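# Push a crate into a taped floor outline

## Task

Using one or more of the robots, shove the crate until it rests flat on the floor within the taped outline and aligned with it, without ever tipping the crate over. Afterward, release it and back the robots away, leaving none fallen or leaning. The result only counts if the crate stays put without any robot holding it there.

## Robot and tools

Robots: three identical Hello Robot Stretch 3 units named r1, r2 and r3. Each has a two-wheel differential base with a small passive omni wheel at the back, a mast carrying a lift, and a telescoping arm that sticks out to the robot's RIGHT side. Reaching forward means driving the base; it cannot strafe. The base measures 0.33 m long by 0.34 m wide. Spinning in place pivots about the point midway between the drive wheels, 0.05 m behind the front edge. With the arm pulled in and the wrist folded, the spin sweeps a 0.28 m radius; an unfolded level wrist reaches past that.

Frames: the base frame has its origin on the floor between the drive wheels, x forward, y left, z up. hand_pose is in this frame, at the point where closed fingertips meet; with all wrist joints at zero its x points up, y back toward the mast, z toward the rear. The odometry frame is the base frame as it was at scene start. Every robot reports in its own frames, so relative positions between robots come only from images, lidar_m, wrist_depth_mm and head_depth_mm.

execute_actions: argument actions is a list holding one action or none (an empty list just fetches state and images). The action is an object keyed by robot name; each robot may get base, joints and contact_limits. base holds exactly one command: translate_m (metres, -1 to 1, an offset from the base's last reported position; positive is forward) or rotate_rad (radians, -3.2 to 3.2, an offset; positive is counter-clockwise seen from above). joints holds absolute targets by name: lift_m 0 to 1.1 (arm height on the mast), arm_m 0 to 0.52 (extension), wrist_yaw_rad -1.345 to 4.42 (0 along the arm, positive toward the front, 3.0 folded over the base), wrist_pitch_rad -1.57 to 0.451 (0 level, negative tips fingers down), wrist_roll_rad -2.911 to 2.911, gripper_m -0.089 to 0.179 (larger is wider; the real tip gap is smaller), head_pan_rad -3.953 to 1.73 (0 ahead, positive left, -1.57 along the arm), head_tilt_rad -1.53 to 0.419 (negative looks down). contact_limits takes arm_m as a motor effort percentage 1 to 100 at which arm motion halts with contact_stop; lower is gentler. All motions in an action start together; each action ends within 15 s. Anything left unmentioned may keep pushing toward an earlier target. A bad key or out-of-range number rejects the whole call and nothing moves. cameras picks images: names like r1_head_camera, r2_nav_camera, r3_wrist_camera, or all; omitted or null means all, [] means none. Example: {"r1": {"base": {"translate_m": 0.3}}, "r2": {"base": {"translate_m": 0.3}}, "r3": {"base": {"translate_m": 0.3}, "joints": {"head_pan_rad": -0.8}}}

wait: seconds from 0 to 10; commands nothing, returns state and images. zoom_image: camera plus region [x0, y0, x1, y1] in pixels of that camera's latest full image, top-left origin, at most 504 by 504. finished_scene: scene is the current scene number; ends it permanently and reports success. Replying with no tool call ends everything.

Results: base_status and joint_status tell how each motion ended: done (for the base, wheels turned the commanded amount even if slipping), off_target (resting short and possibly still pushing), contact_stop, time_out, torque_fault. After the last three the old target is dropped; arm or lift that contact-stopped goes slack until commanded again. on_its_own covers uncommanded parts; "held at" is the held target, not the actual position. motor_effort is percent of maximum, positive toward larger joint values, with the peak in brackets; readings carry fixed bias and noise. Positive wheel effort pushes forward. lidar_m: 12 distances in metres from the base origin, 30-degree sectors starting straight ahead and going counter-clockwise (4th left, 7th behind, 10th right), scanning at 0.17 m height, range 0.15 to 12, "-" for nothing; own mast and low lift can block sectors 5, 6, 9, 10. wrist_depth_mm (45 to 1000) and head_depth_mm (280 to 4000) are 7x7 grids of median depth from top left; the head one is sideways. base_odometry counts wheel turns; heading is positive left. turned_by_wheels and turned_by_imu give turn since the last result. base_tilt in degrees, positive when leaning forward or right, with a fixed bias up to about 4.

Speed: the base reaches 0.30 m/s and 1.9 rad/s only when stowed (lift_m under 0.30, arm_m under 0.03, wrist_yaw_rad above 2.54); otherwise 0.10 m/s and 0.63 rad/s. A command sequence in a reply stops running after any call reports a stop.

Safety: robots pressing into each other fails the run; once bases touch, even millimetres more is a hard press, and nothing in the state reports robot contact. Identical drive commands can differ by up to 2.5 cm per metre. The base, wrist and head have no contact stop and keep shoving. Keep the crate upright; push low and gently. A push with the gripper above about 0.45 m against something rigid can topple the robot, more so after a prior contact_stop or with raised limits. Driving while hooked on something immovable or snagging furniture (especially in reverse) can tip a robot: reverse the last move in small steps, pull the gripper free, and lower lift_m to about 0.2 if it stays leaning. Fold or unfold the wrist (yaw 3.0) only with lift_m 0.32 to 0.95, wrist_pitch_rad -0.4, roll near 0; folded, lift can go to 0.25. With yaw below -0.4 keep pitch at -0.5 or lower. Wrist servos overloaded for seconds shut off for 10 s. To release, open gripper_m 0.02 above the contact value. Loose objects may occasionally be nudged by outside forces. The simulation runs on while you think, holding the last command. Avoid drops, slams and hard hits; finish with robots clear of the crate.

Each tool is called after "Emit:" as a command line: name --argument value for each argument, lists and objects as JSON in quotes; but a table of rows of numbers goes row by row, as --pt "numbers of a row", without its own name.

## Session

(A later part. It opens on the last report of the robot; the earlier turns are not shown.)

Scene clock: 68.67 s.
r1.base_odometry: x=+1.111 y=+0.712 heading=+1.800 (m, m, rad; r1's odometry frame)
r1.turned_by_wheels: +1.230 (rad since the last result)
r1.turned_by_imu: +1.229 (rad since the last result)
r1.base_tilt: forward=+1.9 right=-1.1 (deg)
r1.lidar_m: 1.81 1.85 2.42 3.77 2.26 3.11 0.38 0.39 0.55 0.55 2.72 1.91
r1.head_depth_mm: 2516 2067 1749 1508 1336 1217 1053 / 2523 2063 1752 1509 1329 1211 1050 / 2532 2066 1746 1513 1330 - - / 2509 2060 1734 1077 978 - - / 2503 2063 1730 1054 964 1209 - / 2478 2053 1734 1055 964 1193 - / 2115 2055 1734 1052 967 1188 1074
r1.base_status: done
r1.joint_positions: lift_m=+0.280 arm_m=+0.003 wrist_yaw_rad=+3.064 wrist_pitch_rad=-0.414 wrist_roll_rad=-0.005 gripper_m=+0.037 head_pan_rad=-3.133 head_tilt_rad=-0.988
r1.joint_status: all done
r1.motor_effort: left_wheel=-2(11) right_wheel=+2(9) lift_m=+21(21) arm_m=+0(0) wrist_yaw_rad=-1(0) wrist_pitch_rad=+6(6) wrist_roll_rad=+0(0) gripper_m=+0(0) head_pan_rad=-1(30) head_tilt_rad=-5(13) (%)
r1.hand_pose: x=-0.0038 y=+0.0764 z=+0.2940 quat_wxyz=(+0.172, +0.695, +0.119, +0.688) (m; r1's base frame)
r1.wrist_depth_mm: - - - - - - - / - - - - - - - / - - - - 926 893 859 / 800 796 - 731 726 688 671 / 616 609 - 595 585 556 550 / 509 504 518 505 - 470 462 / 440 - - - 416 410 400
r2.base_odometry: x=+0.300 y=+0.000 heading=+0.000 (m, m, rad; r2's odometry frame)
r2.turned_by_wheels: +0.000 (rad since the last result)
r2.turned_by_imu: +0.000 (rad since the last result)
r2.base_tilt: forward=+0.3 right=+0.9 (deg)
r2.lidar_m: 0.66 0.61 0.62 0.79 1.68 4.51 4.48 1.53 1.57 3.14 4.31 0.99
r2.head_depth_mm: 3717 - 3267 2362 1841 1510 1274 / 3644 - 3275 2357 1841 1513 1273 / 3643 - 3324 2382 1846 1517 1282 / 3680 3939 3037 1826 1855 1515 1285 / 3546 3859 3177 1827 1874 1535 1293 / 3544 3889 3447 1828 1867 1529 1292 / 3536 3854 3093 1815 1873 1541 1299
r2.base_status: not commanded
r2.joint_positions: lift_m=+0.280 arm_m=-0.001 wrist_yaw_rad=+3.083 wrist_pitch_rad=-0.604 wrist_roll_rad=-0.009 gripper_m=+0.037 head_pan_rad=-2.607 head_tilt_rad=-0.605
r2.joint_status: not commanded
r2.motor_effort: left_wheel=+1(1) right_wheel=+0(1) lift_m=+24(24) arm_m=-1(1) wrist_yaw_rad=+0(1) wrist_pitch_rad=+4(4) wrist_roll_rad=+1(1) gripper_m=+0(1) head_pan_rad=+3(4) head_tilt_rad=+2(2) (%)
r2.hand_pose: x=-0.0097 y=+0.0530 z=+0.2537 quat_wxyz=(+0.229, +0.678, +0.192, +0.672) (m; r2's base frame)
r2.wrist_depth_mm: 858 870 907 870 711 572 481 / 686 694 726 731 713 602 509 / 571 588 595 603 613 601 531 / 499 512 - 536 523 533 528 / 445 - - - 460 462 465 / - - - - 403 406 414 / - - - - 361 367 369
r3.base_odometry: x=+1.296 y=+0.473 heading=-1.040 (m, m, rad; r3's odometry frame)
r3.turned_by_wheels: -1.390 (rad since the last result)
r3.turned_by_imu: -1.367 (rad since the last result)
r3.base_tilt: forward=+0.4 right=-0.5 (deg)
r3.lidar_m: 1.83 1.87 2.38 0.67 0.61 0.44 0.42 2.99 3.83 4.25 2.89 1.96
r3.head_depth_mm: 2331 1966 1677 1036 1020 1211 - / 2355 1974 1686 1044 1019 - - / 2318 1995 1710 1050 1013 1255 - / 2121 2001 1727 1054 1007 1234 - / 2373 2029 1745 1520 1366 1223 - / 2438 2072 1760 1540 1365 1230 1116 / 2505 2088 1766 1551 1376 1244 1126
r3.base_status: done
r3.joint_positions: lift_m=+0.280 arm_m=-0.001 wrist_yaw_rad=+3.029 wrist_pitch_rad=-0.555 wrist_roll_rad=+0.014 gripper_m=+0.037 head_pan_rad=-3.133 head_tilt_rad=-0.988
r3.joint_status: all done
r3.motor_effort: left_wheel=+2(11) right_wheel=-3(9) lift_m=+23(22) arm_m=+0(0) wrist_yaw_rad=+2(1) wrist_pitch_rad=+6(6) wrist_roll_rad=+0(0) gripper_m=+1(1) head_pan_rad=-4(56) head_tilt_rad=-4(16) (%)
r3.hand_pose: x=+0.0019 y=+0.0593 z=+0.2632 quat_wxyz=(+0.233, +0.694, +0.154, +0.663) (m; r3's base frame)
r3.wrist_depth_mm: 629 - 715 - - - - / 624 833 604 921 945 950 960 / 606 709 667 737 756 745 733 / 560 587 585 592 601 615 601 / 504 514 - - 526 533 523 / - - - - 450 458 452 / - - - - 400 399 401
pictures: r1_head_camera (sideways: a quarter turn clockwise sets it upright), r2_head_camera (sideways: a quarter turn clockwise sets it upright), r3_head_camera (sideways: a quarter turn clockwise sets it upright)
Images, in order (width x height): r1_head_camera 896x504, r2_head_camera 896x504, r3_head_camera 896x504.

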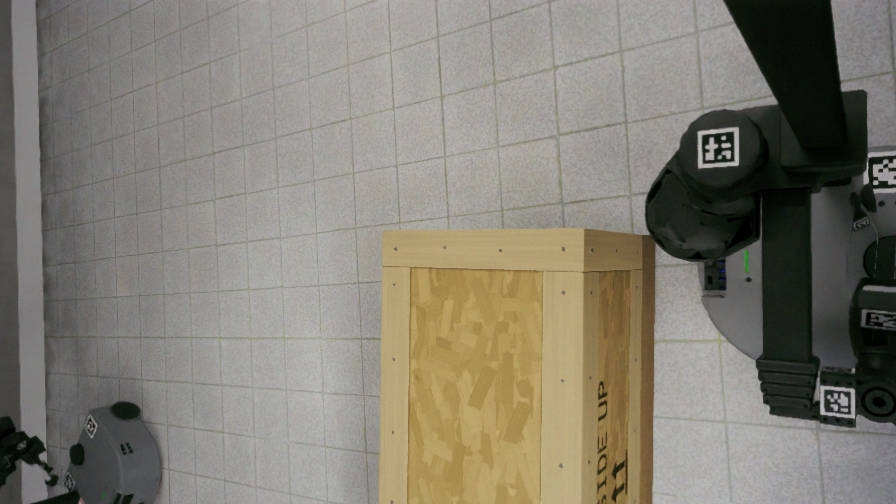

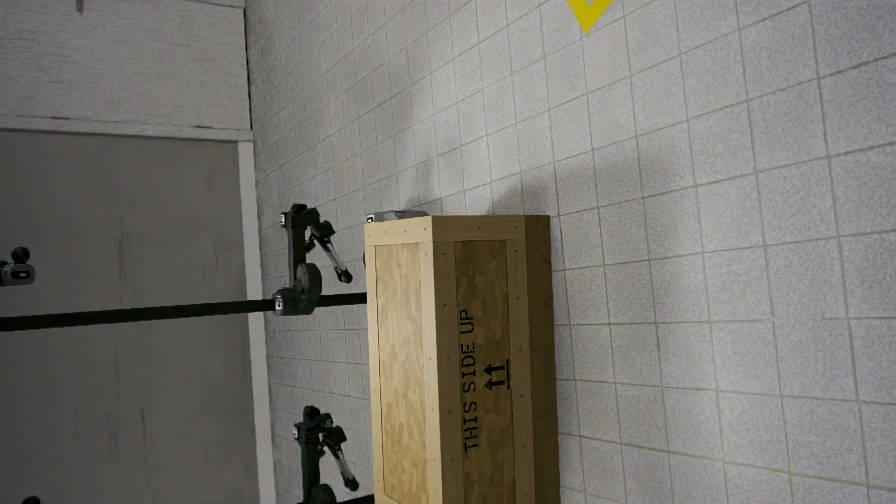

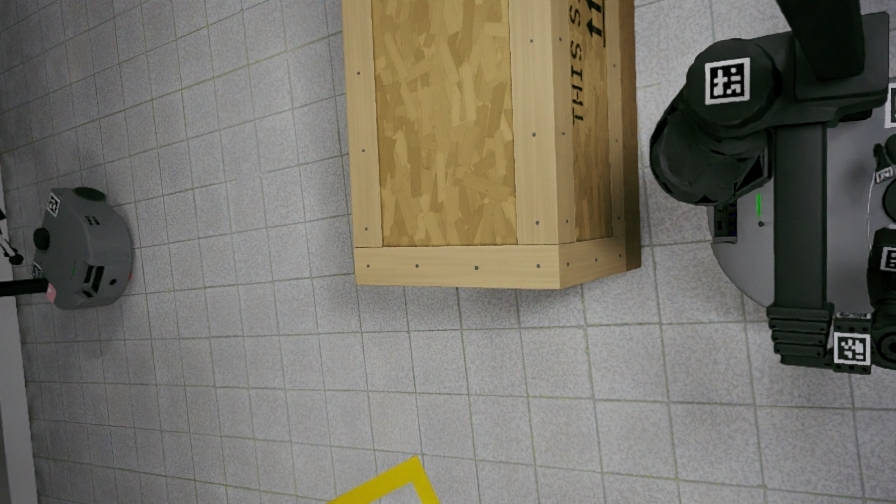

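Emit:
execute_actions --actions '[{"r1":{"base":{"rotate_rad":0.1},"joints":{"lift_m":0.33}},"r3":{"joints":{"lift_m":0.33}}}]' --cameras '[]'

Emit:
execute_actions --actions '[{"r1":{"base":{"translate_m":-0.3}}}]' --cameras '["r1_head_camera","r2_head_camera","r3_head_camera"]'

Scene clock: 74.50 s.
r1.base_odometry: x=+1.111 y=+0.712 heading=+1.900 (m, m, rad; r1's odometry frame)
r1.turned_by_wheels: +0.100 (rad since the last result)
r1.turned_by_imu: +0.100 (rad since the last result)
r1.base_tilt: forward=+1.8 right=-0.9 (deg)
r1.lidar_m: 1.81 1.90 2.67 2.25 2.26 3.02 0.38 0.41 0.61 0.55 2.46 1.86
r1.head_depth_mm: 2504 2050 1754 1511 1338 1216 1054 / 2505 2060 1742 1516 1337 1213 1046 / 2504 2050 1740 1458 1314 - - / 2507 2063 1745 1059 965 - - / 2485 2047 1735 1056 982 1210 - / 2118 2055 1740 1055 982 1189 - / 2413 2036 1725 1054 1004 1185 1078
r1.base_status: done
r1.joint_positions: lift_m=+0.330 arm_m=+0.003 wrist_yaw_rad=+3.064 wrist_pitch_rad=-0.414 wrist_roll_rad=-0.005 gripper_m=+0.037 head_pan_rad=-3.133 head_tilt_rad=-0.989
r1.joint_status: all done
r1.motor_effort: left_wheel=-3(13) right_wheel=+2(8) lift_m=+40(41) arm_m=+0(0) wrist_yaw_rad=+0(1) wrist_pitch_rad=+5(5) wrist_roll_rad=+0(0) gripper_m=+0(1) head_pan_rad=-1(2) head_tilt_rad=-4(5) (%)
r1.hand_pose: x=-0.0038 y=+0.0763 z=+0.3433 quat_wxyz=(+0.172, +0.695, +0.119, +0.688) (m; r1's base frame)
r1.wrist_depth_mm: - - - - - - - / - - - - - - - / - - - - - - - / 898 857 - 807 807 767 749 / 699 682 - 650 658 629 617 / 583 571 558 540 - 534 527 / 493 488 - - 461 455 451
r2.base_odometry: x=+0.300 y=+0.000 heading=+0.000 (m, m, rad; r2's odometry frame)
r2.turned_by_wheels: +0.000 (rad since the last result)
r2.turned_by_imu: -0.001 (rad since the last result)
r2.base_tilt: forward=+0.2 right=+0.9 (deg)
r2.lidar_m: 0.66 0.61 0.62 0.79 1.67 4.50 4.47 1.52 1.57 3.14 4.33 1.00
r2.head_depth_mm: 3732 - 3312 2365 1829 1505 1275 / 3655 - 3318 2378 1849 1512 1274 / 3713 - 3333 2377 1858 1512 1281 / 3608 3938 2996 1816 1860 1517 1281 / 3548 3904 3202 1829 1871 1527 1292 / 3582 3887 3264 1800 1868 1530 1287 / 3545 3817 3068 1820 1874 1535 1297
r2.base_status: not commanded
r2.joint_positions: lift_m=+0.280 arm_m=-0.001 wrist_yaw_rad=+3.083 wrist_pitch_rad=-0.604 wrist_roll_rad=-0.009 gripper_m=+0.037 head_pan_rad=-2.607 head_tilt_rad=-0.605
r2.joint_status: not commanded
r2.motor_effort: left_wheel=+0(0) right_wheel=+0(0) lift_m=+24(24) arm_m=-1(1) wrist_yaw_rad=+0(1) wrist_pitch_rad=+4(4) wrist_roll_rad=+1(1) gripper_m=+0(0) head_pan_rad=+3(3) head_tilt_rad=+2(2) (%)
r2.hand_pose: x=-0.0097 y=+0.0530 z=+0.2537 quat_wxyz=(+0.229, +0.678, +0.192, +0.672) (m; r2's base frame)
r2.wrist_depth_mm: 867 877 899 865 706 573 478 / 698 698 721 733 715 598 514 / 582 589 592 604 607 605 534 / 492 518 - 537 524 530 523 / 447 - - - 460 461 470 / - - - - 401 409 411 / - - - - 360 368 369
r3.base_odometry: x=+1.296 y=+0.473 heading=-1.040 (m, m, rad; r3's odometry frame)
r3.turned_by_wheels: +0.000 (rad since the last result)
r3.turned_by_imu: -0.001 (rad since the last result)
r3.base_tilt: forward=+0.4 right=-0.6 (deg)
r3.lidar_m: 1.83 1.86 2.38 0.67 0.61 0.44 0.42 2.99 3.83 4.28 2.89 1.96
r3.head_depth_mm: 2305 1949 1686 1032 1017 1200 - / 2330 1974 1680 1043 1015 - - / 2323 1983 1708 1048 1019 - - / 2108 2015 1726 1053 1006 1233 - / 2396 2036 1737 1525 1356 1225 - / 2470 2050 1762 1542 1367 1229 1122 / 2484 2090 1771 1550 1375 1232 1123
r3.base_status: not commanded
r3.joint_positions: lift_m=+0.330 arm_m=-0.001 wrist_yaw_rad=+3.029 wrist_pitch_rad=-0.556 wrist_roll_rad=+0.014 gripper_m=+0.037 head_pan_rad=-3.133 head_tilt_rad=-0.988
r3.joint_status: all done
r3.motor_effort: left_wheel=+2(2) right_wheel=-2(3) lift_m=+28(29) arm_m=+0(0) wrist_yaw_rad=+0(1) wrist_pitch_rad=+6(6) wrist_roll_rad=+0(0) gripper_m=+0(1) head_pan_rad=-4(5) head_tilt_rad=-5(5) (%)
r3.hand_pose: x=+0.0019 y=+0.0593 z=+0.3130 quat_wxyz=(+0.233, +0.694, +0.154, +0.663) (m; r3's base frame)
r3.wrist_depth_mm: 627 - 842 - - - - / 626 977 647 - - - - / 610 773 675 812 823 838 840 / 591 664 672 687 674 690 693 / 549 574 - 596 593 583 585 / 487 - - - 512 507 519 / - - - - 448 443 452
pictures: none
No camera images: the call's "cameras" was empty. Leave "cameras" out to get every camera's image.

Scene clock: 78.47 s.
r1.base_odometry: x=+1.208 y=+0.428 heading=+1.899 (m, m, rad; r1's odometry frame)
r1.turned_by_wheels: -0.001 (rad since the last result)
r1.turned_by_imu: -0.004 (rad since the last result)
r1.base_tilt: forward=+1.9 right=-1.0 (deg)
r1.lidar_m: 2.10 2.21 3.07 2.20 3.62 0.31 0.28 0.28 0.33 0.64 0.57 2.16
r1.head_depth_mm: 2346 2065 1742 1515 1335 1222 1057 / 2346 2058 1739 1512 1335 1208 1049 / 2355 2054 1737 1507 1313 - - / 2339 2048 1736 1054 930 - - / 2355 2052 1740 1051 928 930 - / 2270 1943 1734 1051 927 950 - / 1978 1970 1725 1500 930 899 1079
r1.base_status: translate_m off_target (by the wheels' count: -0.2998 of -0.3000)
r1.joint_positions: lift_m=+0.330 arm_m=+0.003 wrist_yaw_rad=+3.064 wrist_pitch_rad=-0.414 wrist_roll_rad=-0.005 gripper_m=+0.037 head_pan_rad=-3.134 head_tilt_rad=-0.991
r1.joint_status: not commanded
r1.on_its_own: left_wheel is at rest, and its effort (-69) is outside its rest range (-18 to +18)
r1.motor_effort: left_wheel=-69(88) right_wheel=-9(34) lift_m=+39(40) arm_m=+0(0) wrist_yaw_rad=+0(1) wrist_pitch_rad=+6(6) wrist_roll_rad=+0(0) gripper_m=+0(0) head_pan_rad=-1(1) head_tilt_rad=-4(5) (%)
r1.hand_pose: x=-0.0038 y=+0.0763 z=+0.3433 quat_wxyz=(+0.172, +0.695, +0.119, +0.688) (m; r1's base frame)
r1.wrist_depth_mm: - - - - - - - / - - - - - - - / - - - - - - - / 874 879 - 833 801 772 747 / 703 685 - 652 647 632 619 / 588 565 564 543 - 525 518 / 499 502 - - 458 450 448
r2.base_odometry: x=+0.300 y=+0.000 heading=+0.000 (m, m, rad; r2's odometry frame)
r2.turned_by_wheels: +0.000 (rad since the last result)
r2.turned_by_imu: -0.001 (rad since the last result)
r2.base_tilt: forward=+0.3 right=+0.9 (deg)
r2.lidar_m: 0.66 0.61 0.62 0.79 1.68 4.51 4.46 1.45 1.44 3.14 4.31 1.00
r2.head_depth_mm: 3682 - 3309 2342 1840 1508 1274 / 3648 - 3313 2366 1853 1509 1274 / 3636 - 3338 2264 1844 1511 1282 / 3615 3964 3019 1812 1868 1521 1280 / 3545 3894 3204 1752 1802 1532 1287 / 3513 3873 3434 1710 1755 1536 1291 / 3534 3860 3443 1707 1715 1539 1292
r2.base_status: not commanded
r2.joint_positions: lift_m=+0.280 arm_m=-0.001 wrist_yaw_rad=+3.083 wrist_pitch_rad=-0.604 wrist_roll_rad=-0.009 gripper_m=+0.037 head_pan_rad=-2.607 head_tilt_rad=-0.605
r2.joint_status: not commanded
r2.motor_effort: left_wheel=+0(2) right_wheel=+0(1) lift_m=+25(24) arm_m=-1(1) wrist_yaw_rad=+1(1) wrist_pitch_rad=+4(4) wrist_roll_rad=+1(1) gripper_m=+0(0) head_pan_rad=+4(4) head_tilt_rad=+2(2) (%)
r2.hand_pose: x=-0.0097 y=+0.0530 z=+0.2537 quat_wxyz=(+0.229, +0.678, +0.192, +0.672) (m; r2's base frame)
r2.wrist_depth_mm: 859 862 913 857 702 566 478 / 692 694 707 722 711 602 507 / 578 582 596 604 615 604 532 / 499 514 - 537 521 524 526 / 444 - - - 460 461 467 / - - - - 404 407 414 / - - - - 362 367 369
r3.base_odometry: x=+1.296 y=+0.473 heading=-1.040 (m, m, rad; r3's odometry frame)
r3.turned_by_wheels: +0.000 (rad since the last result)
r3.turned_by_imu: -0.001 (rad since the last result)
r3.base_tilt: forward=+0.4 right=-0.6 (deg)
r3.lidar_m: 1.83 1.86 2.38 3.10 0.89 0.48 0.40 2.99 3.83 4.26 2.88 1.96
r3.head_depth_mm: 2294 1938 1173 1038 1257 1204 - / 2343 1954 1174 1043 1162 - - / 2306 1995 1710 1050 1049 - - / 2085 2022 1728 1061 1030 1240 - / 2388 2028 1742 1468 1359 1225 - / 2442 2054 1766 1538 1363 1231 1120 / 2474 2064 1763 1549 1379 1245 1123
r3.base_status: not commanded
r3.joint_positions: lift_m=+0.330 arm_m=-0.001 wrist_yaw_rad=+3.029 wrist_pitch_rad=-0.556 wrist_roll_rad=+0.014 gripper_m=+0.037 head_pan_rad=-3.133 head_tilt_rad=-0.988
r3.joint_status: not commanded
r3.motor_effort: left_wheel=+3(2) right_wheel=-2(3) lift_m=+27(28) arm_m=+0(0) wrist_yaw_rad=+1(1) wrist_pitch_rad=+6(6) wrist_roll_rad=+0(0) gripper_m=+0(0) head_pan_rad=-4(5) head_tilt_rad=-4(4) (%)
r3.hand_pose: x=+0.0019 y=+0.0593 z=+0.3130 quat_wxyz=(+0.233, +0.694, +0.154, +0.663) (m; r3's base frame)
r3.wrist_depth_mm: - - - - - - - / 625 632 - - - - - / 572 617 836 838 830 830 839 / 626 649 677 686 675 688 690 / 569 577 - 589 601 582 587 / 492 - - - 508 506 515 / - - - - 450 447 457
pictures: r1_head_camera (sideways: a quarter turn clockwise sets it upright), r2_head_camera (sideways: a quarter turn clockwise sets it upright), r3_head_camera (sideways: a quarter turn clockwise sets it upright)
Images, in order (width x height): r1_head_camera 896x504, r2_head_camera 896x504, r3_head_camera 896x504.

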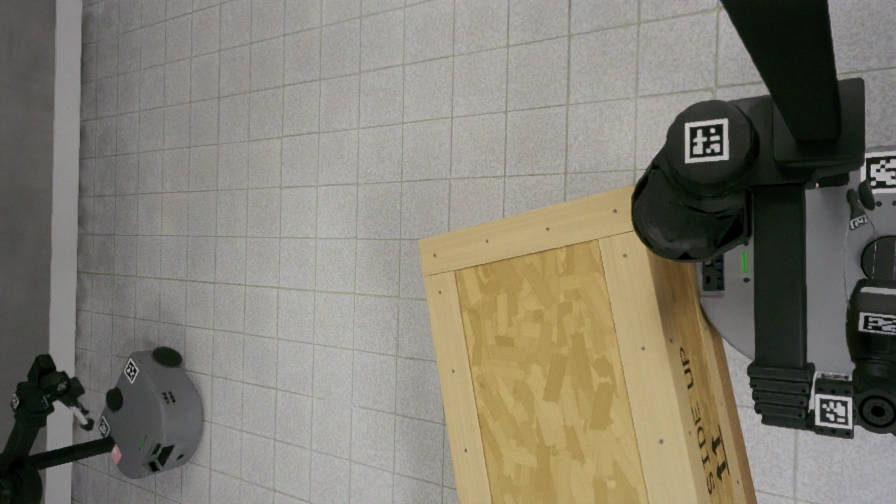

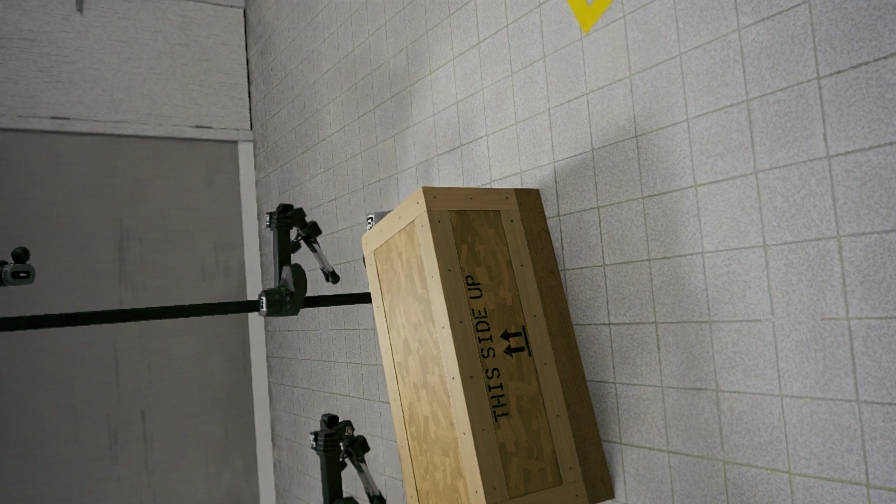

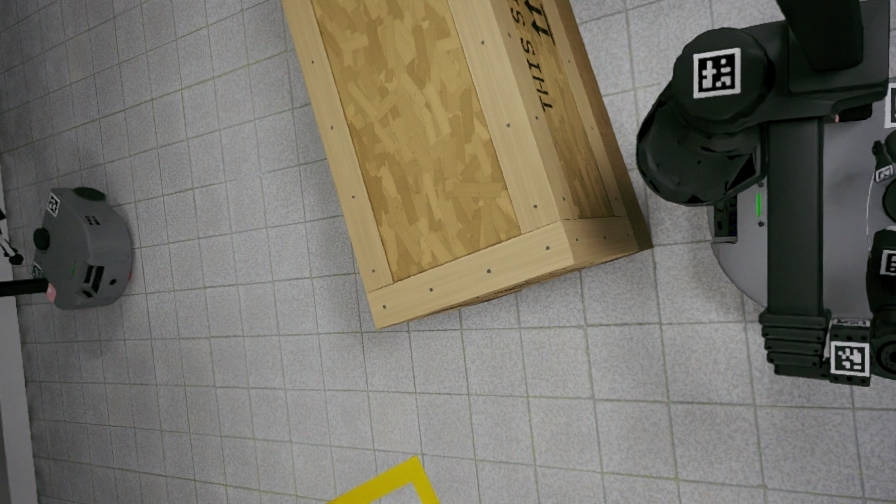

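Emit:
execute_actions --actions '[{"r1":{"base":{"translate_m":-0.25}},"r3":{"base":{"translate_m":0.05}}}]' --cameras '["r1_head_camera","r3_head_camera"]'

Scene clock: 90.20 s.
r1.base_odometry: x=+1.288 y=+0.192 heading=+1.899 (m, m, rad; r1's odometry frame)
r1.turned_by_wheels: +0.001 (rad since the last result)
r1.turned_by_imu: +0.002 (rad since the last result)
r1.base_tilt: forward=+1.9 right=-0.9 (deg)
r1.lidar_m: 2.35 2.47 3.47 2.18 3.28 2.46 0.28 0.26 0.27 0.35 0.74 2.42
r1.head_depth_mm: 2165 2062 1744 1519 1334 1212 1054 / 2191 2076 1734 1515 1329 1215 1045 / 2191 2072 1732 1510 1333 - - / 2204 2047 1735 1509 948 - - / 2207 2049 1742 1074 930 897 - / 2064 1834 1731 1053 931 854 - / 2080 1829 1729 1504 928 830 1031
r1.base_status: translate_m off_target (by the wheels' count: -0.2498 of -0.2500)
r1.joint_positions: lift_m=+0.330 arm_m=+0.003 wrist_yaw_rad=+3.064 wrist_pitch_rad=-0.414 wrist_roll_rad=-0.005 gripper_m=+0.037 head_pan_rad=-3.134 head_tilt_rad=-0.991
r1.joint_status: not commanded
r1.on_its_own: right_wheel is at rest, and its effort (-49) is outside its rest range (-18 to +18)
r1.motor_effort: left_wheel=-14(77) right_wheel=-49(55) lift_m=+39(38) arm_m=+0(0) wrist_yaw_rad=+0(0) wrist_pitch_rad=+6(6) wrist_roll_rad=+0(0) gripper_m=+0(0) head_pan_rad=-1(1) head_tilt_rad=-4(4) (%)
r1.hand_pose: x=-0.0038 y=+0.0763 z=+0.3433 quat_wxyz=(+0.172, +0.695, +0.119, +0.688) (m; r1's base frame)
r1.wrist_depth_mm: - - - - - - - / - - - - - - - / - - - - - - - / 880 867 - 800 792 765 743 / 718 696 - 645 661 633 609 / 579 568 566 539 - 529 519 / 497 502 - - 460 458 452
r2.base_odometry: x=+0.300 y=+0.000 heading=+0.000 (m, m, rad; r2's odometry frame)
r2.turned_by_wheels: +0.000 (rad since the last result)
r2.turned_by_imu: -0.001 (rad since the last result)
r2.base_tilt: forward=+0.2 right=+0.9 (deg)
r2.lidar_m: 0.66 0.61 0.62 0.78 1.68 4.50 4.46 1.25 1.17 3.13 4.33 0.99
r2.head_depth_mm: 3710 - 3274 2340 1832 1501 1268 / 3672 - 3308 2355 1851 1503 1275 / 3665 - 3314 1956 1843 1519 1279 / 3618 3988 3008 1746 1796 1529 1283 / 3515 3873 3217 1688 1691 1529 1290 / 3572 3886 3441 1709 1522 1532 1297 / 3554 3848 3434 1715 1469 1537 1303
r2.base_status: not commanded
r2.joint_positions: lift_m=+0.280 arm_m=-0.001 wrist_yaw_rad=+3.083 wrist_pitch_rad=-0.604 wrist_roll_rad=-0.009 gripper_m=+0.037 head_pan_rad=-2.607 head_tilt_rad=-0.605
r2.joint_status: not commanded
r2.motor_effort: left_wheel=+1(0) right_wheel=+1(0) lift_m=+24(24) arm_m=-1(1) wrist_yaw_rad=+1(1) wrist_pitch_rad=+4(4) wrist_roll_rad=+1(1) gripper_m=+0(1) head_pan_rad=+3(3) head_tilt_rad=+2(3) (%)
r2.hand_pose: x=-0.0097 y=+0.0530 z=+0.2537 quat_wxyz=(+0.229, +0.678, +0.192, +0.672) (m; r2's base frame)
r2.wrist_depth_mm: 857 906 902 879 709 574 477 / 691 703 727 732 713 605 512 / 578 588 597 605 615 604 531 / 497 521 - 534 525 532 526 / 445 - - - 457 461 467 / - - - - 399 406 411 / - - - - 360 369 368
r3.base_odometry: x=+1.322 y=+0.430 heading=-1.040 (m, m, rad; r3's odometry frame)
r3.turned_by_wheels: +0.000 (rad since the last result)
r3.turned_by_imu: -0.001 (rad since the last result)
r3.base_tilt: forward=+0.5 right=-0.5 (deg)
r3.lidar_m: 1.78 1.81 2.31 4.52 0.87 0.60 0.46 0.72 3.91 4.27 2.82 1.90
r3.head_depth_mm: 2298 1362 1179 1290 1317 1202 - / 2333 1965 1183 1075 1306 - - / 2292 1981 1196 1050 1176 - - / 2158 2018 1201 1077 1302 1228 - / 2425 2032 1743 1334 1352 1221 - / 2464 2033 1763 1532 1366 1229 1123 / 2491 2064 1761 1554 1376 1243 1127
r3.base_status: done
r3.joint_positions: lift_m=+0.330 arm_m=-0.001 wrist_yaw_rad=+3.029 wrist_pitch_rad=-0.556 wrist_roll_rad=+0.014 gripper_m=+0.037 head_pan_rad=-3.133 head_tilt_rad=-0.988
r3.joint_status: not commanded
r3.motor_effort: left_wheel=+2(8) right_wheel=-3(5) lift_m=+28(27) arm_m=+0(0) wrist_yaw_rad=+0(1) wrist_pitch_rad=+6(6) wrist_roll_rad=+0(0) gripper_m=+0(1) head_pan_rad=-4(5) head_tilt_rad=-4(5) (%)
r3.hand_pose: x=+0.0019 y=+0.0593 z=+0.3130 quat_wxyz=(+0.233, +0.694, +0.154, +0.663) (m; r3's base frame)
r3.wrist_depth_mm: - - - - - - - / 1000 993 - - - - - / 809 795 818 822 816 829 849 / 654 659 669 678 679 683 684 / 564 565 - 600 605 574 594 / 498 - - - 499 512 511 / - - - - 454 448 449
pictures: r1_head_camera (sideways: a quarter turn clockwise sets it upright), r3_head_camera (sideways: a quarter turn clockwise sets it upright)
Images, in order (width x height): r1_head_camera 896x504, r3_head_camera 896x504.

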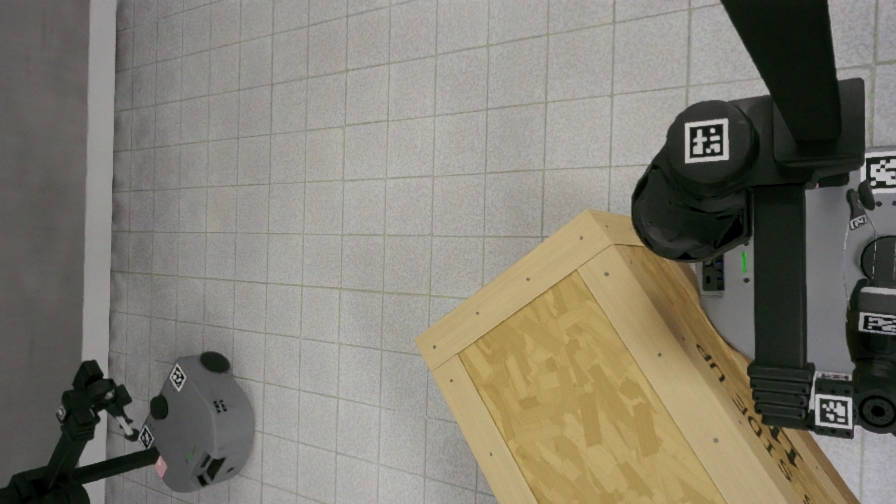

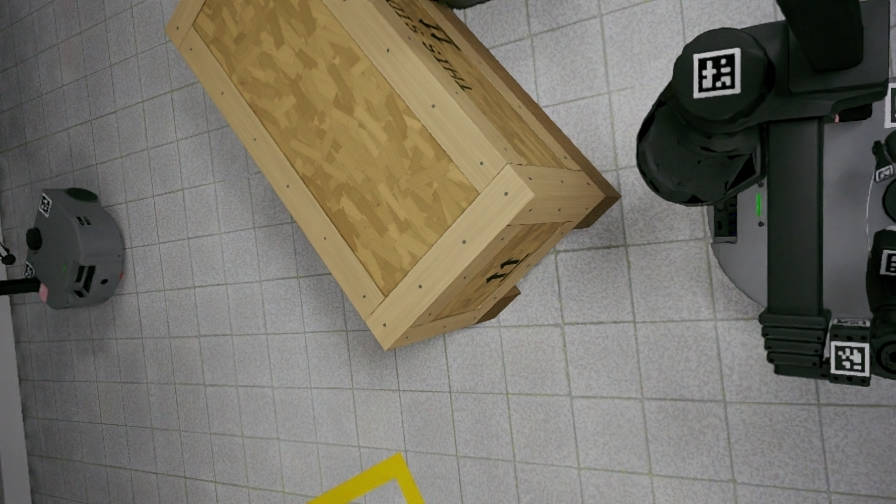

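Emit:
execute_actions --actions '[{"r1":{"base":{"translate_m":0.02}}}]' --cameras '[]'

Emit:
execute_actions --actions '[{"r1":{"base":{"rotate_rad":0.33}},"r3":{"base":{"rotate_rad":1.55},"joints":{"lift_m":0.28}}}]' --cameras '[]'

Emit:
execute_actions --actions '[{"r1":{"base":{"translate_m":-0.25}},"r3":{"base":{"translate_m":0.35}}}]' --cameras '["r1_head_camera","r2_head_camera","r3_nav_camera","r1_nav_camera"]'

Scene clock: 97.67 s.
r1.base_odometry: x=+1.282 y=+0.211 heading=+1.899 (m, m, rad; r1's odometry frame)
r1.turned_by_wheels: +0.000 (rad since the last result)
r1.turned_by_imu: +0.000 (rad since the last result)
r1.base_tilt: forward=+1.8 right=-1.0 (deg)
r1.lidar_m: 2.34 2.45 3.45 2.18 3.31 2.48 0.30 0.28 0.28 0.37 0.72 2.40
r1.head_depth_mm: 2182 2051 1743 1512 1343 1213 1056 / 2205 2059 1734 1504 1337 1212 1049 / 2219 2048 1741 1506 1332 - - / 2211 2044 1740 1510 949 - - / 2220 2039 1736 1053 931 964 - / 2084 1850 1729 1052 928 870 - / 1795 1893 1731 1505 930 842 1035
r1.base_status: done
r1.joint_positions: lift_m=+0.330 arm_m=+0.003 wrist_yaw_rad=+3.064 wrist_pitch_rad=-0.414 wrist_roll_rad=-0.005 gripper_m=+0.037 head_pan_rad=-3.134 head_tilt_rad=-0.991
r1.joint_status: not commanded
r1.motor_effort: left_wheel=+0(14) right_wheel=+0(38) lift_m=+39(39) arm_m=+0(0) wrist_yaw_rad=-1(0) wrist_pitch_rad=+6(6) wrist_roll_rad=+0(0) gripper_m=+0(0) head_pan_rad=-1(1) head_tilt_rad=-3(4) (%)
r1.hand_pose: x=-0.0038 y=+0.0763 z=+0.3433 quat_wxyz=(+0.172, +0.695, +0.119, +0.688) (m; r1's base frame)
r1.wrist_depth_mm: - - - - - - - / - - - - - - - / - - - - - - - / 884 845 - 827 778 764 761 / 700 683 - 658 663 620 626 / 570 569 563 552 - 532 509 / 495 496 - - 460 457 451
r2.base_odometry: x=+0.300 y=+0.000 heading=+0.000 (m, m, rad; r2's odometry frame)
r2.turned_by_wheels: +0.000 (rad since the last result)
r2.turned_by_imu: -0.001 (rad since the last result)
r2.base_tilt: forward=+0.2 right=+0.9 (deg)
r2.lidar_m: 0.66 0.61 0.62 0.79 1.68 4.50 4.46 1.25 1.16 3.14 4.32 0.99
r2.head_depth_mm: 3707 - 3308 2337 1832 1512 1271 / 3701 - 3333 2371 1841 1505 1277 / 3682 - 3335 1940 1845 1521 1279 / 3620 3917 2993 1761 1799 1518 1285 / 3546 3803 3234 1690 1683 1527 1287 / 3597 3936 3423 1692 1513 1532 1292 / 3526 3871 3447 1708 1467 1544 1296
r2.base_status: not commanded
r2.joint_positions: lift_m=+0.280 arm_m=-0.001 wrist_yaw_rad=+3.083 wrist_pitch_rad=-0.604 wrist_roll_rad=-0.009 gripper_m=+0.037 head_pan_rad=-2.607 head_tilt_rad=-0.605
r2.joint_status: not commanded
r2.motor_effort: left_wheel=+0(1) right_wheel=+0(0) lift_m=+24(24) arm_m=-1(1) wrist_yaw_rad=+0(0) wrist_pitch_rad=+4(4) wrist_roll_rad=+1(1) gripper_m=+0(0) head_pan_rad=+4(4) head_tilt_rad=+2(3) (%)
r2.hand_pose: x=-0.0097 y=+0.0530 z=+0.2537 quat_wxyz=(+0.229, +0.678, +0.192, +0.672) (m; r2's base frame)
r2.wrist_depth_mm: 867 863 893 864 697 571 485 / 692 699 730 727 711 605 506 / 577 586 593 605 615 607 529 / 491 517 - 539 523 533 518 / 448 - - - 458 460 469 / - - - - 405 408 417 / - - - - 361 367 369
r3.base_odometry: x=+1.322 y=+0.430 heading=-1.040 (m, m, rad; r3's odometry frame)
r3.turned_by_wheels: +0.000 (rad since the last result)
r3.turned_by_imu: -0.001 (rad since the last result)
r3.base_tilt: forward=+0.4 right=-0.6 (deg)
r3.lidar_m: 1.78 1.81 2.31 4.50 0.86 0.60 0.46 0.72 3.92 4.26 2.81 1.91
r3.head_depth_mm: 2313 1352 1172 1291 1319 1209 - / 2347 1964 1182 1077 1308 - - / 2295 1982 1196 1051 1173 - - / 2164 2003 1213 1076 1305 1239 - / 2460 2039 1740 1334 1362 1223 - / 2452 2054 1755 1534 1371 1232 1124 / 2477 2083 1780 1548 1380 1238 1127
r3.base_status: not commanded
r3.joint_positions: lift_m=+0.330 arm_m=-0.001 wrist_yaw_rad=+3.029 wrist_pitch_rad=-0.556 wrist_roll_rad=+0.014 gripper_m=+0.037 head_pan_rad=-3.133 head_tilt_rad=-0.988
r3.joint_status: not commanded
r3.motor_effort: left_wheel=+3(2) right_wheel=-3(3) lift_m=+28(27) arm_m=+0(0) wrist_yaw_rad=+0(1) wrist_pitch_rad=+6(6) wrist_roll_rad=+0(0) gripper_m=+1(1) head_pan_rad=-5(5) head_tilt_rad=-5(6) (%)
r3.hand_pose: x=+0.0019 y=+0.0593 z=+0.3130 quat_wxyz=(+0.233, +0.694, +0.154, +0.663) (m; r3's base frame)
r3.wrist_depth_mm: - - - - - - - / 984 - - - - - - / 792 789 821 807 814 856 828 / 644 663 673 674 682 676 675 / 562 572 - 590 587 598 583 / 494 - - - 492 507 513 / - - - - 451 447 453
pictures: none
No camera images: the call's "cameras" was empty. Leave "cameras" out to get every camera's image.

Scene clock: 100.10 s.
r1.base_odometry: x=+1.282 y=+0.211 heading=+2.229 (m, m, rad; r1's odometry frame)
r1.turned_by_wheels: +0.330 (rad since the last result)
r1.turned_by_imu: +0.331 (rad since the last result)
r1.base_tilt: forward=+1.9 right=-1.0 (deg)
r1.lidar_m: 2.34 2.88 2.18 2.21 2.66 0.32 0.28 0.28 0.32 0.56 0.85 2.33
r1.head_depth_mm: 2097 2061 1748 1510 1335 1211 1054 / 2198 2054 1738 1505 1334 1214 1044 / 2144 1933 1739 1478 940 - - / 1800 1894 1743 1059 931 - - / 2359 2046 1732 1053 931 934 - / 2403 2038 1732 1050 931 903 - / 2482 2043 1733 1505 928 869 1076
r1.base_status: done
r1.joint_positions: lift_m=+0.330 arm_m=+0.003 wrist_yaw_rad=+3.064 wrist_pitch_rad=-0.414 wrist_roll_rad=-0.005 gripper_m=+0.037 head_pan_rad=-3.134 head_tilt_rad=-0.991
r1.joint_status: not commanded
r1.motor_effort: left_wheel=-3(7) right_wheel=+3(7) lift_m=+40(39) arm_m=+0(0) wrist_yaw_rad=-1(0) wrist_pitch_rad=+6(6) wrist_roll_rad=+0(0) gripper_m=+0(0) head_pan_rad=-2(2) head_tilt_rad=-4(4) (%)
r1.hand_pose: x=-0.0038 y=+0.0763 z=+0.3433 quat_wxyz=(+0.172, +0.695, +0.119, +0.688) (m; r1's base frame)
r1.wrist_depth_mm: - - - - - - - / - - - - - - - / - - - - - - - / 879 869 - 803 790 754 765 / 694 677 - 656 664 611 621 / 566 572 568 539 - 536 522 / 462 497 - - 463 455 450
r2.base_odometry: x=+0.300 y=+0.000 heading=+0.000 (m, m, rad; r2's odometry frame)
r2.turned_by_wheels: +0.000 (rad since the last result)
r2.turned_by_imu: +0.000 (rad since the last result)
r2.base_tilt: forward=+0.2 right=+0.9 (deg)
r2.lidar_m: 0.66 0.61 0.62 0.79 1.67 4.49 4.47 1.25 1.16 3.13 4.33 1.00
r2.head_depth_mm: 3685 - 3290 2343 1848 1500 1271 / 3706 - 3332 2389 1849 1505 1279 / 3643 - 3153 1957 1840 1510 1285 / 3582 3919 2537 1753 1797 1522 1285 / 3583 3885 3382 1691 1685 1520 1292 / 3514 3880 3466 1704 1524 1534 1288 / 3541 3875 3473 1717 1468 1536 1296
r2.base_status: not commanded
r2.joint_positions: lift_m=+0.280 arm_m=-0.001 wrist_yaw_rad=+3.083 wrist_pitch_rad=-0.604 wrist_roll_rad=-0.009 gripper_m=+0.037 head_pan_rad=-2.607 head_tilt_rad=-0.605
r2.joint_status: not commanded
r2.motor_effort: left_wheel=+0(0) right_wheel=+0(0) lift_m=+24(24) arm_m=-1(1) wrist_yaw_rad=+1(1) wrist_pitch_rad=+4(4) wrist_roll_rad=+1(1) gripper_m=+0(0) head_pan_rad=+2(2) head_tilt_rad=+2(2) (%)
r2.hand_pose: x=-0.0097 y=+0.0530 z=+0.2537 quat_wxyz=(+0.229, +0.678, +0.192, +0.672) (m; r2's base frame)
r2.wrist_depth_mm: 856 878 913 872 695 572 479 / 685 703 720 730 713 605 510 / 577 593 591 601 611 604 535 / 496 517 - 529 523 534 525 / 447 - - - 455 461 463 / - - - - 401 405 413 / - - - - 363 365 369
r3.base_odometry: x=+1.322 y=+0.430 heading=+0.510 (m, m, rad; r3's odometry frame)
r3.turned_by_wheels: +1.550 (rad since the last result)
r3.turned_by_imu: +1.523 (rad since the last result)
r3.base_tilt: forward=+0.4 right=-0.5 (deg)
r3.lidar_m: 4.51 0.86 0.63 0.46 0.68 3.81 4.26 2.94 1.93 1.78 1.80 2.26
r3.head_depth_mm: 2327 1947 1675 1469 1314 1206 - / 2370 1975 1693 1484 1320 - - / 2352 1989 1705 1508 1337 1262 - / 2389 1993 1731 1515 1341 1229 - / 2428 2019 1739 1527 1356 1220 - / 2448 2048 1761 1536 1364 1232 1114 / 2472 2079 1777 1550 1375 1243 1126
r3.base_status: done
r3.joint_positions: lift_m=+0.280 arm_m=-0.001 wrist_yaw_rad=+3.029 wrist_pitch_rad=-0.556 wrist_roll_rad=+0.014 gripper_m=+0.037 head_pan_rad=-3.134 head_tilt_rad=-0.988
r3.joint_status: all done
r3.motor_effort: left_wheel=-2(9) right_wheel=+3(14) lift_m=+22(23) arm_m=+0(0) wrist_yaw_rad=+1(1) wrist_pitch_rad=+6(6) wrist_roll_rad=+0(0) gripper_m=+0(1) head_pan_rad=-5(6) head_tilt_rad=-5(5) (%)
r3.hand_pose: x=+0.0019 y=+0.0592 z=+0.2631 quat_wxyz=(+0.234, +0.694, +0.154, +0.663) (m; r3's base frame)
r3.wrist_depth_mm: - - 543 526 771 758 814 / 904 904 612 592 848 720 856 / 724 716 694 656 722 716 745 / 589 598 606 606 592 606 619 / 500 525 - - 541 517 528 / - - - - 452 455 459 / - - - - 399 401 398
pictures: none
No camera images: the call's "cameras" was empty. Leave "cameras" out to get every camera's image.

Scene clock: 103.60 s.
r1.base_odometry: x=+1.435 y=+0.013 heading=+2.230 (m, m, rad; r1's odometry frame)
r1.turned_by_wheels: +0.001 (rad since the last result)
r1.turned_by_imu: +0.002 (rad since the last result)
r1.base_tilt: forward=+1.9 right=-1.0 (deg)
r1.lidar_m: 2.58 3.17 2.26 3.74 2.40 0.45 0.28 0.26 0.26 0.31 0.74 0.73
r1.head_depth_mm: 1905 2063 1746 1519 1330 1214 1056 / 1978 2065 1746 1517 1332 1213 1047 / 1999 1753 1738 1508 1280 - - / 1488 1777 1710 1506 951 - - / 2215 2048 1728 1055 932 915 - / 2277 2045 1731 1052 927 851 - / 2319 2038 1742 1497 930 831 931
r1.base_status: translate_m off_target (by the wheels' count: -0.2497 of -0.2500)
r1.joint_positions: lift_m=+0.330 arm_m=+0.003 wrist_yaw_rad=+3.064 wrist_pitch_rad=-0.414 wrist_roll_rad=-0.005 gripper_m=+0.037 head_pan_rad=-3.134 head_tilt_rad=-0.992
r1.joint_status: not commanded
r1.on_its_own: left_wheel is at rest, and its effort (-26) is outside its rest range (-18 to +18); right_wheel is at rest, and its effort (-51) is outside its rest range (-18 to +18)
r1.motor_effort: left_wheel=-26(88) right_wheel=-51(57) lift_m=+39(39) arm_m=+0(0) wrist_yaw_rad=-1(1) wrist_pitch_rad=+6(6) wrist_roll_rad=+0(0) gripper_m=+0(0) head_pan_rad=-1(1) head_tilt_rad=-4(4) (%)
r1.hand_pose: x=-0.0039 y=+0.0763 z=+0.3433 quat_wxyz=(+0.172, +0.695, +0.119, +0.688) (m; r1's base frame)
r1.wrist_depth_mm: - - - - - - - / - - - - - - - / - - - - - - - / 884 832 - 815 785 768 753 / 696 695 - 654 661 619 609 / 582 577 557 548 - 533 523 / 494 494 - - 466 453 449
r2.base_odometry: x=+0.300 y=+0.000 heading=+0.000 (m, m, rad; r2's odometry frame)
r2.turned_by_wheels: +0.000 (rad since the last result)
r2.turned_by_imu: -0.001 (rad since the last result)
r2.base_tilt: forward=+0.2 right=+0.9 (deg)
r2.lidar_m: 0.66 0.61 0.62 0.79 1.68 4.52 4.48 0.93 1.00 3.15 4.32 1.00
r2.head_depth_mm: 3724 - 3287 2354 1847 1503 1275 / 3714 - 3308 2364 1839 1505 1279 / 3629 - 3336 1946 1840 1518 1277 / 3613 3992 3356 1671 1533 1493 1292 / 3604 3897 2543 1693 1307 1403 1290 / 3493 3840 3423 2242 1364 1449 1287 / 3508 3825 3447 1880 1419 1499 1294
r2.base_status: not commanded
r2.joint_positions: lift_m=+0.280 arm_m=-0.001 wrist_yaw_rad=+3.083 wrist_pitch_rad=-0.604 wrist_roll_rad=-0.009 gripper_m=+0.037 head_pan_rad=-2.607 head_tilt_rad=-0.605
r2.joint_status: not commanded
r2.motor_effort: left_wheel=+0(1) right_wheel=+0(1) lift_m=+24(24) arm_m=-1(1) wrist_yaw_rad=+0(1) wrist_pitch_rad=+4(4) wrist_roll_rad=+1(1) gripper_m=+0(1) head_pan_rad=+3(3) head_tilt_rad=+3(3) (%)
r2.hand_pose: x=-0.0097 y=+0.0530 z=+0.2537 quat_wxyz=(+0.229, +0.678, +0.192, +0.672) (m; r2's base frame)
r2.wrist_depth_mm: 879 868 900 865 709 569 479 / 687 700 725 732 712 608 515 / 577 583 598 599 615 604 526 / 502 519 - 529 524 524 522 / 448 - - - 459 466 465 / - - - - 402 405 414 / - - - - 362 366 368
r3.base_odometry: x=+1.627 y=+0.601 heading=+0.510 (m, m, rad; r3's odometry frame)
r3.turned_by_wheels: +0.000 (rad since the last result)
r3.turned_by_imu: -0.001 (rad since the last result)
r3.base_tilt: forward=+0.4 right=-0.6 (deg)
r3.lidar_m: 4.16 2.64 3.29 0.73 0.68 3.84 4.59 2.86 1.88 1.74 1.76 2.19
r3.head_depth_mm: 2313 1943 1683 1473 1317 1204 - / 2333 1949 1689 1497 1331 - - / 2366 1970 1710 1506 1340 - - / 2375 1999 1734 1509 1346 1237 - / 2437 2027 1733 1511 1353 1228 - / 2475 2056 1773 1544 1363 1233 1125 / 2505 2081 1780 1541 1380 1237 1130
r3.base_status: done
r3.joint_positions: lift_m=+0.280 arm_m=-0.001 wrist_yaw_rad=+3.029 wrist_pitch_rad=-0.556 wrist_roll_rad=+0.014 gripper_m=+0.037 head_pan_rad=-3.134 head_tilt_rad=-0.988
r3.joint_status: not commanded
r3.motor_effort: left_wheel=-2(8) right_wheel=+2(12) lift_m=+22(23) arm_m=+0(0) wrist_yaw_rad=+0(1) wrist_pitch_rad=+6(6) wrist_roll_rad=+0(0) gripper_m=+0(0) head_pan_rad=-4(3) head_tilt_rad=-5(7) (%)
r3.hand_pose: x=+0.0019 y=+0.0592 z=+0.2631 quat_wxyz=(+0.234, +0.694, +0.154, +0.663) (m; r3's base frame)
r3.wrist_depth_mm: 553 - 906 845 - - - / 640 617 890 847 943 931 963 / 709 681 723 729 739 738 765 / 580 593 595 616 603 613 609 / 504 526 - - 532 518 521 / - - - - 455 453 452 / - - - - 401 399 403
pictures: r1_head_camera (sideways: a quarter turn clockwise sets it upright), r1_nav_camera (sideways: a quarter turn counterclockwise sets it upright), r2_head_camera (sideways: a quarter turn clockwise sets it upright), r3_nav_camera (sideways: a quarter turn counterclockwise sets it upright)
Images, in order (width x height): r1_head_camera 896x504, r1_nav_camera 672x504, r2_head_camera 896x504, r3_nav_camera 672x504.

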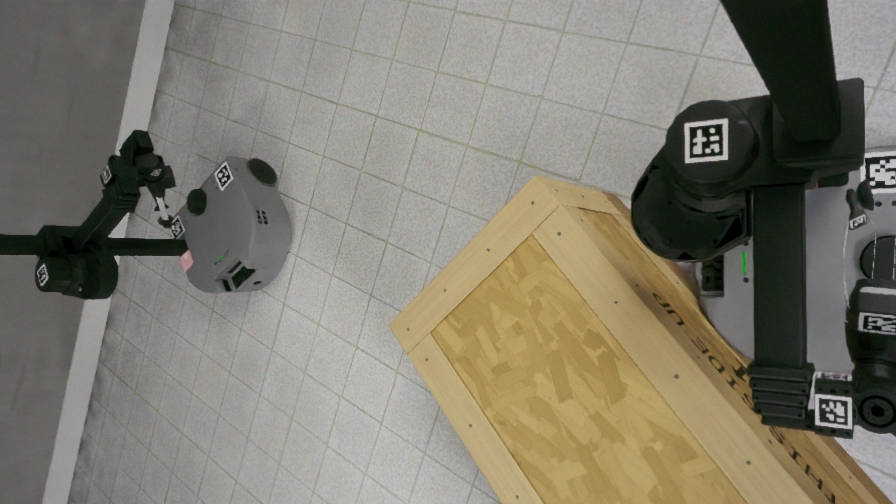

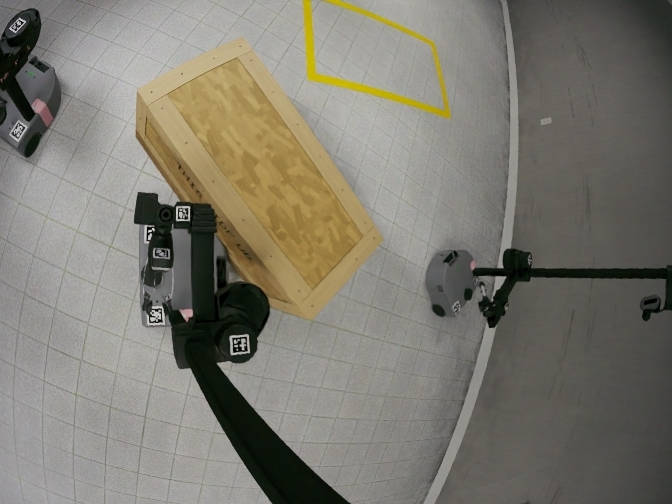

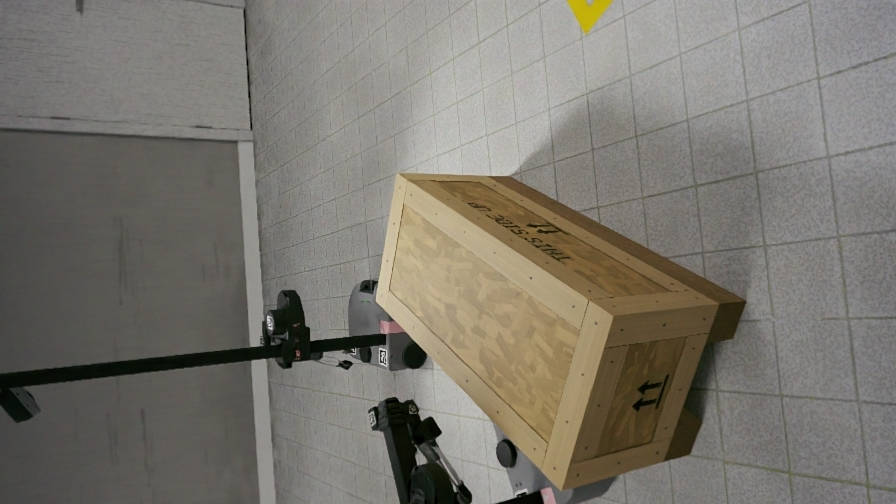

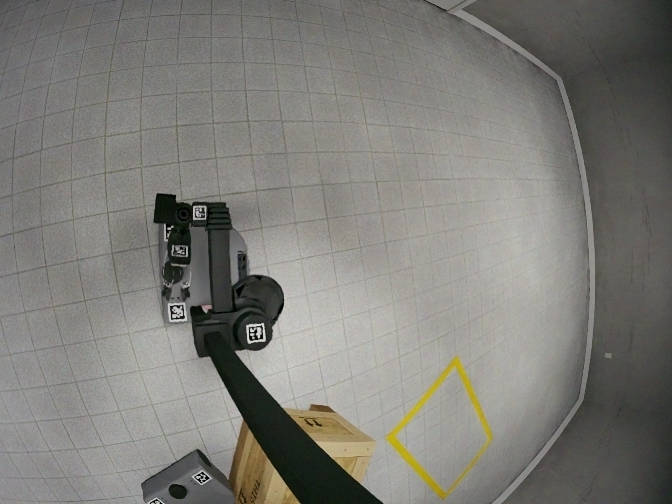

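Emit:
execute_actions --actions '[{"r1":{"base":{"translate_m":0.03},"joints":{"head_pan_rad":-2.1,"head_tilt_rad":-0.85}},"r3":{"joints":{"head_pan_rad":-3.9,"head_tilt_rad":-0.8}}}]' --cameras '["r1_head_camera","r3_head_camera"]'

Scene clock: 108.07 s.
r1.base_odometry: x=+1.416 y=+0.037 heading=+2.230 (m, m, rad; r1's odometry frame)
r1.turned_by_wheels: +0.000 (rad since the last result)
r1.turned_by_imu: +0.000 (rad since the last result)
r1.base_tilt: forward=+1.9 right=-1.0 (deg)
r1.lidar_m: 2.56 3.14 2.25 3.79 2.44 0.49 0.31 0.28 0.28 0.34 0.72 0.74
r1.head_depth_mm: 3587 2598 2049 1684 1001 873 811 / 3556 2572 2041 1690 1002 870 897 / 3552 2602 2031 1681 999 871 922 / 3592 2611 2037 1670 1000 876 979 / 3541 2573 2045 1672 999 902 1119 / 3534 2584 2033 1681 997 918 1100 / 3550 2584 2030 1672 1423 1196 1095
r1.base_status: done
r1.joint_positions: lift_m=+0.330 arm_m=+0.003 wrist_yaw_rad=+3.064 wrist_pitch_rad=-0.414 wrist_roll_rad=-0.005 gripper_m=+0.037 head_pan_rad=-2.107 head_tilt_rad=-0.853
r1.joint_status: all done
r1.motor_effort: left_wheel=+1(23) right_wheel=+1(40) lift_m=+38(38) arm_m=+0(0) wrist_yaw_rad=+0(1) wrist_pitch_rad=+6(6) wrist_roll_rad=+0(0) gripper_m=+0(0) head_pan_rad=+3(29) head_tilt_rad=+0(10) (%)
r1.hand_pose: x=-0.0039 y=+0.0763 z=+0.3433 quat_wxyz=(+0.172, +0.695, +0.119, +0.688) (m; r1's base frame)
r1.wrist_depth_mm: - - - - - - - / - - - - - - - / - - - - - - - / 898 861 - 815 788 777 741 / 698 690 - 658 662 640 606 / 581 562 562 538 - 543 531 / 493 502 - - 458 458 458
r2.base_odometry: x=+0.300 y=+0.000 heading=+0.000 (m, m, rad; r2's odometry frame)
r2.turned_by_wheels: +0.000 (rad since the last result)
r2.turned_by_imu: -0.001 (rad since the last result)
r2.base_tilt: forward=+0.3 right=+0.9 (deg)
r2.lidar_m: 0.66 0.61 0.62 0.79 1.67 4.52 4.51 0.93 0.99 3.14 4.32 1.00
r2.head_depth_mm: 3691 - 3298 2358 1843 1507 1270 / 3674 - 3336 2374 1844 1516 1280 / 3642 - 3351 1943 1839 1513 1277 / 3621 3940 3357 1679 1534 1482 1283 / 3618 3881 2545 1684 1312 1402 1293 / 3531 3830 3441 2230 1351 1457 1293 / 3535 3845 3456 1873 1423 1496 1291
r2.base_status: not commanded
r2.joint_positions: lift_m=+0.280 arm_m=-0.001 wrist_yaw_rad=+3.083 wrist_pitch_rad=-0.604 wrist_roll_rad=-0.009 gripper_m=+0.037 head_pan_rad=-2.607 head_tilt_rad=-0.605
r2.joint_status: not commanded
r2.motor_effort: left_wheel=+1(0) right_wheel=+1(0) lift_m=+24(24) arm_m=-1(1) wrist_yaw_rad=+1(1) wrist_pitch_rad=+4(4) wrist_roll_rad=+1(1) gripper_m=+0(0) head_pan_rad=+3(3) head_tilt_rad=+3(1) (%)
r2.hand_pose: x=-0.0097 y=+0.0530 z=+0.2537 quat_wxyz=(+0.229, +0.678, +0.192, +0.672) (m; r2's base frame)
r2.wrist_depth_mm: 874 875 909 846 708 569 484 / 688 709 719 725 705 604 508 / 577 583 594 599 618 603 530 / 496 518 - 537 526 530 525 / 449 - - - 459 465 466 / - - - - 401 407 413 / - - - - 363 368 370
r3.base_odometry: x=+1.627 y=+0.601 heading=+0.510 (m, m, rad; r3's odometry frame)
r3.turned_by_wheels: +0.000 (rad since the last result)
r3.turned_by_imu: -0.001 (rad since the last result)
r3.base_tilt: forward=+0.4 right=-0.6 (deg)
r3.lidar_m: 4.17 2.63 0.98 0.74 0.68 3.87 4.59 2.86 1.88 1.73 1.76 2.21
r3.head_depth_mm: - - - - - - 1116 / 3034 2672 2113 1219 - - - / 3190 2713 2113 1701 1414 1285 1171 / 3430 2770 2134 1755 1492 1296 1190 / 3739 2780 2155 1763 1507 1310 1193 / 3896 2864 2188 1786 1511 1313 1157 / - 2872 2212 1807 1538 1324 1166
r3.base_status: not commanded
r3.joint_positions: lift_m=+0.280 arm_m=-0.001 wrist_yaw_rad=+3.029 wrist_pitch_rad=-0.556 wrist_roll_rad=+0.014 gripper_m=+0.037 head_pan_rad=-3.893 head_tilt_rad=-0.804
r3.joint_status: all done
r3.motor_effort: left_wheel=-1(2) right_wheel=+2(3) lift_m=+22(22) arm_m=+0(0) wrist_yaw_rad=+2(0) wrist_pitch_rad=+6(6) wrist_roll_rad=+0(0) gripper_m=+0(0) head_pan_rad=-5(53) head_tilt_rad=+0(18) (%)
r3.hand_pose: x=+0.0019 y=+0.0592 z=+0.2631 quat_wxyz=(+0.234, +0.694, +0.154, +0.663) (m; r3's base frame)
r3.wrist_depth_mm: 550 - 876 806 - - - / 633 616 880 865 921 953 969 / 693 680 715 727 732 737 751 / 588 596 601 589 601 605 617 / 514 517 - - 521 520 531 / - - - - 458 455 451 / - - - - 401 401 404
pictures: r1_head_camera (sideways: a quarter turn clockwise sets it upright), r3_head_camera (sideways: a quarter turn clockwise sets it upright)
Images, in order (width x height): r1_head_camera 896x504, r3_head_camera 896x504.

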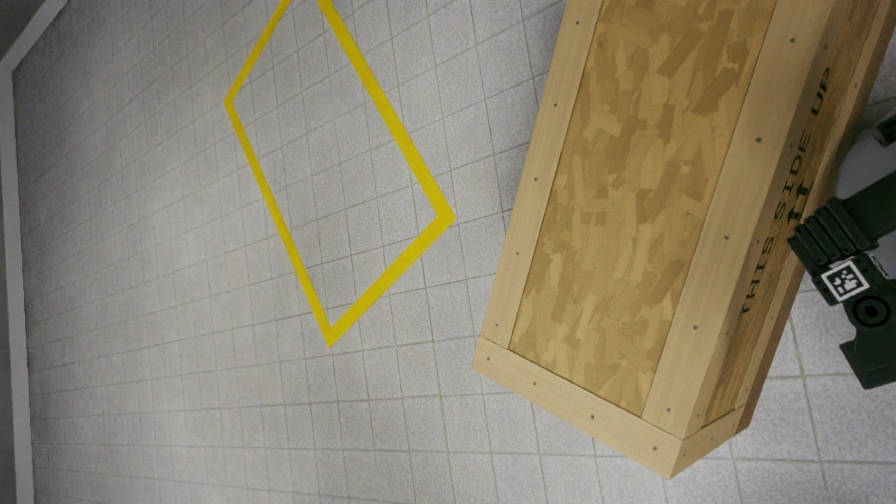

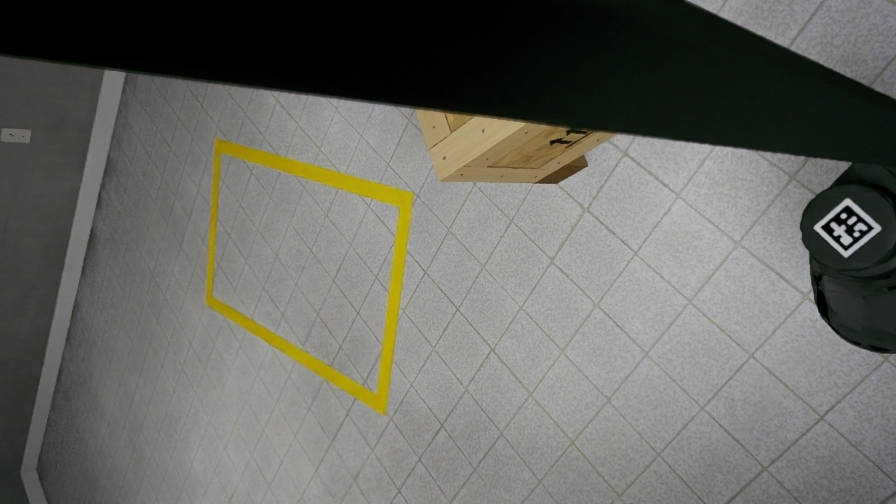

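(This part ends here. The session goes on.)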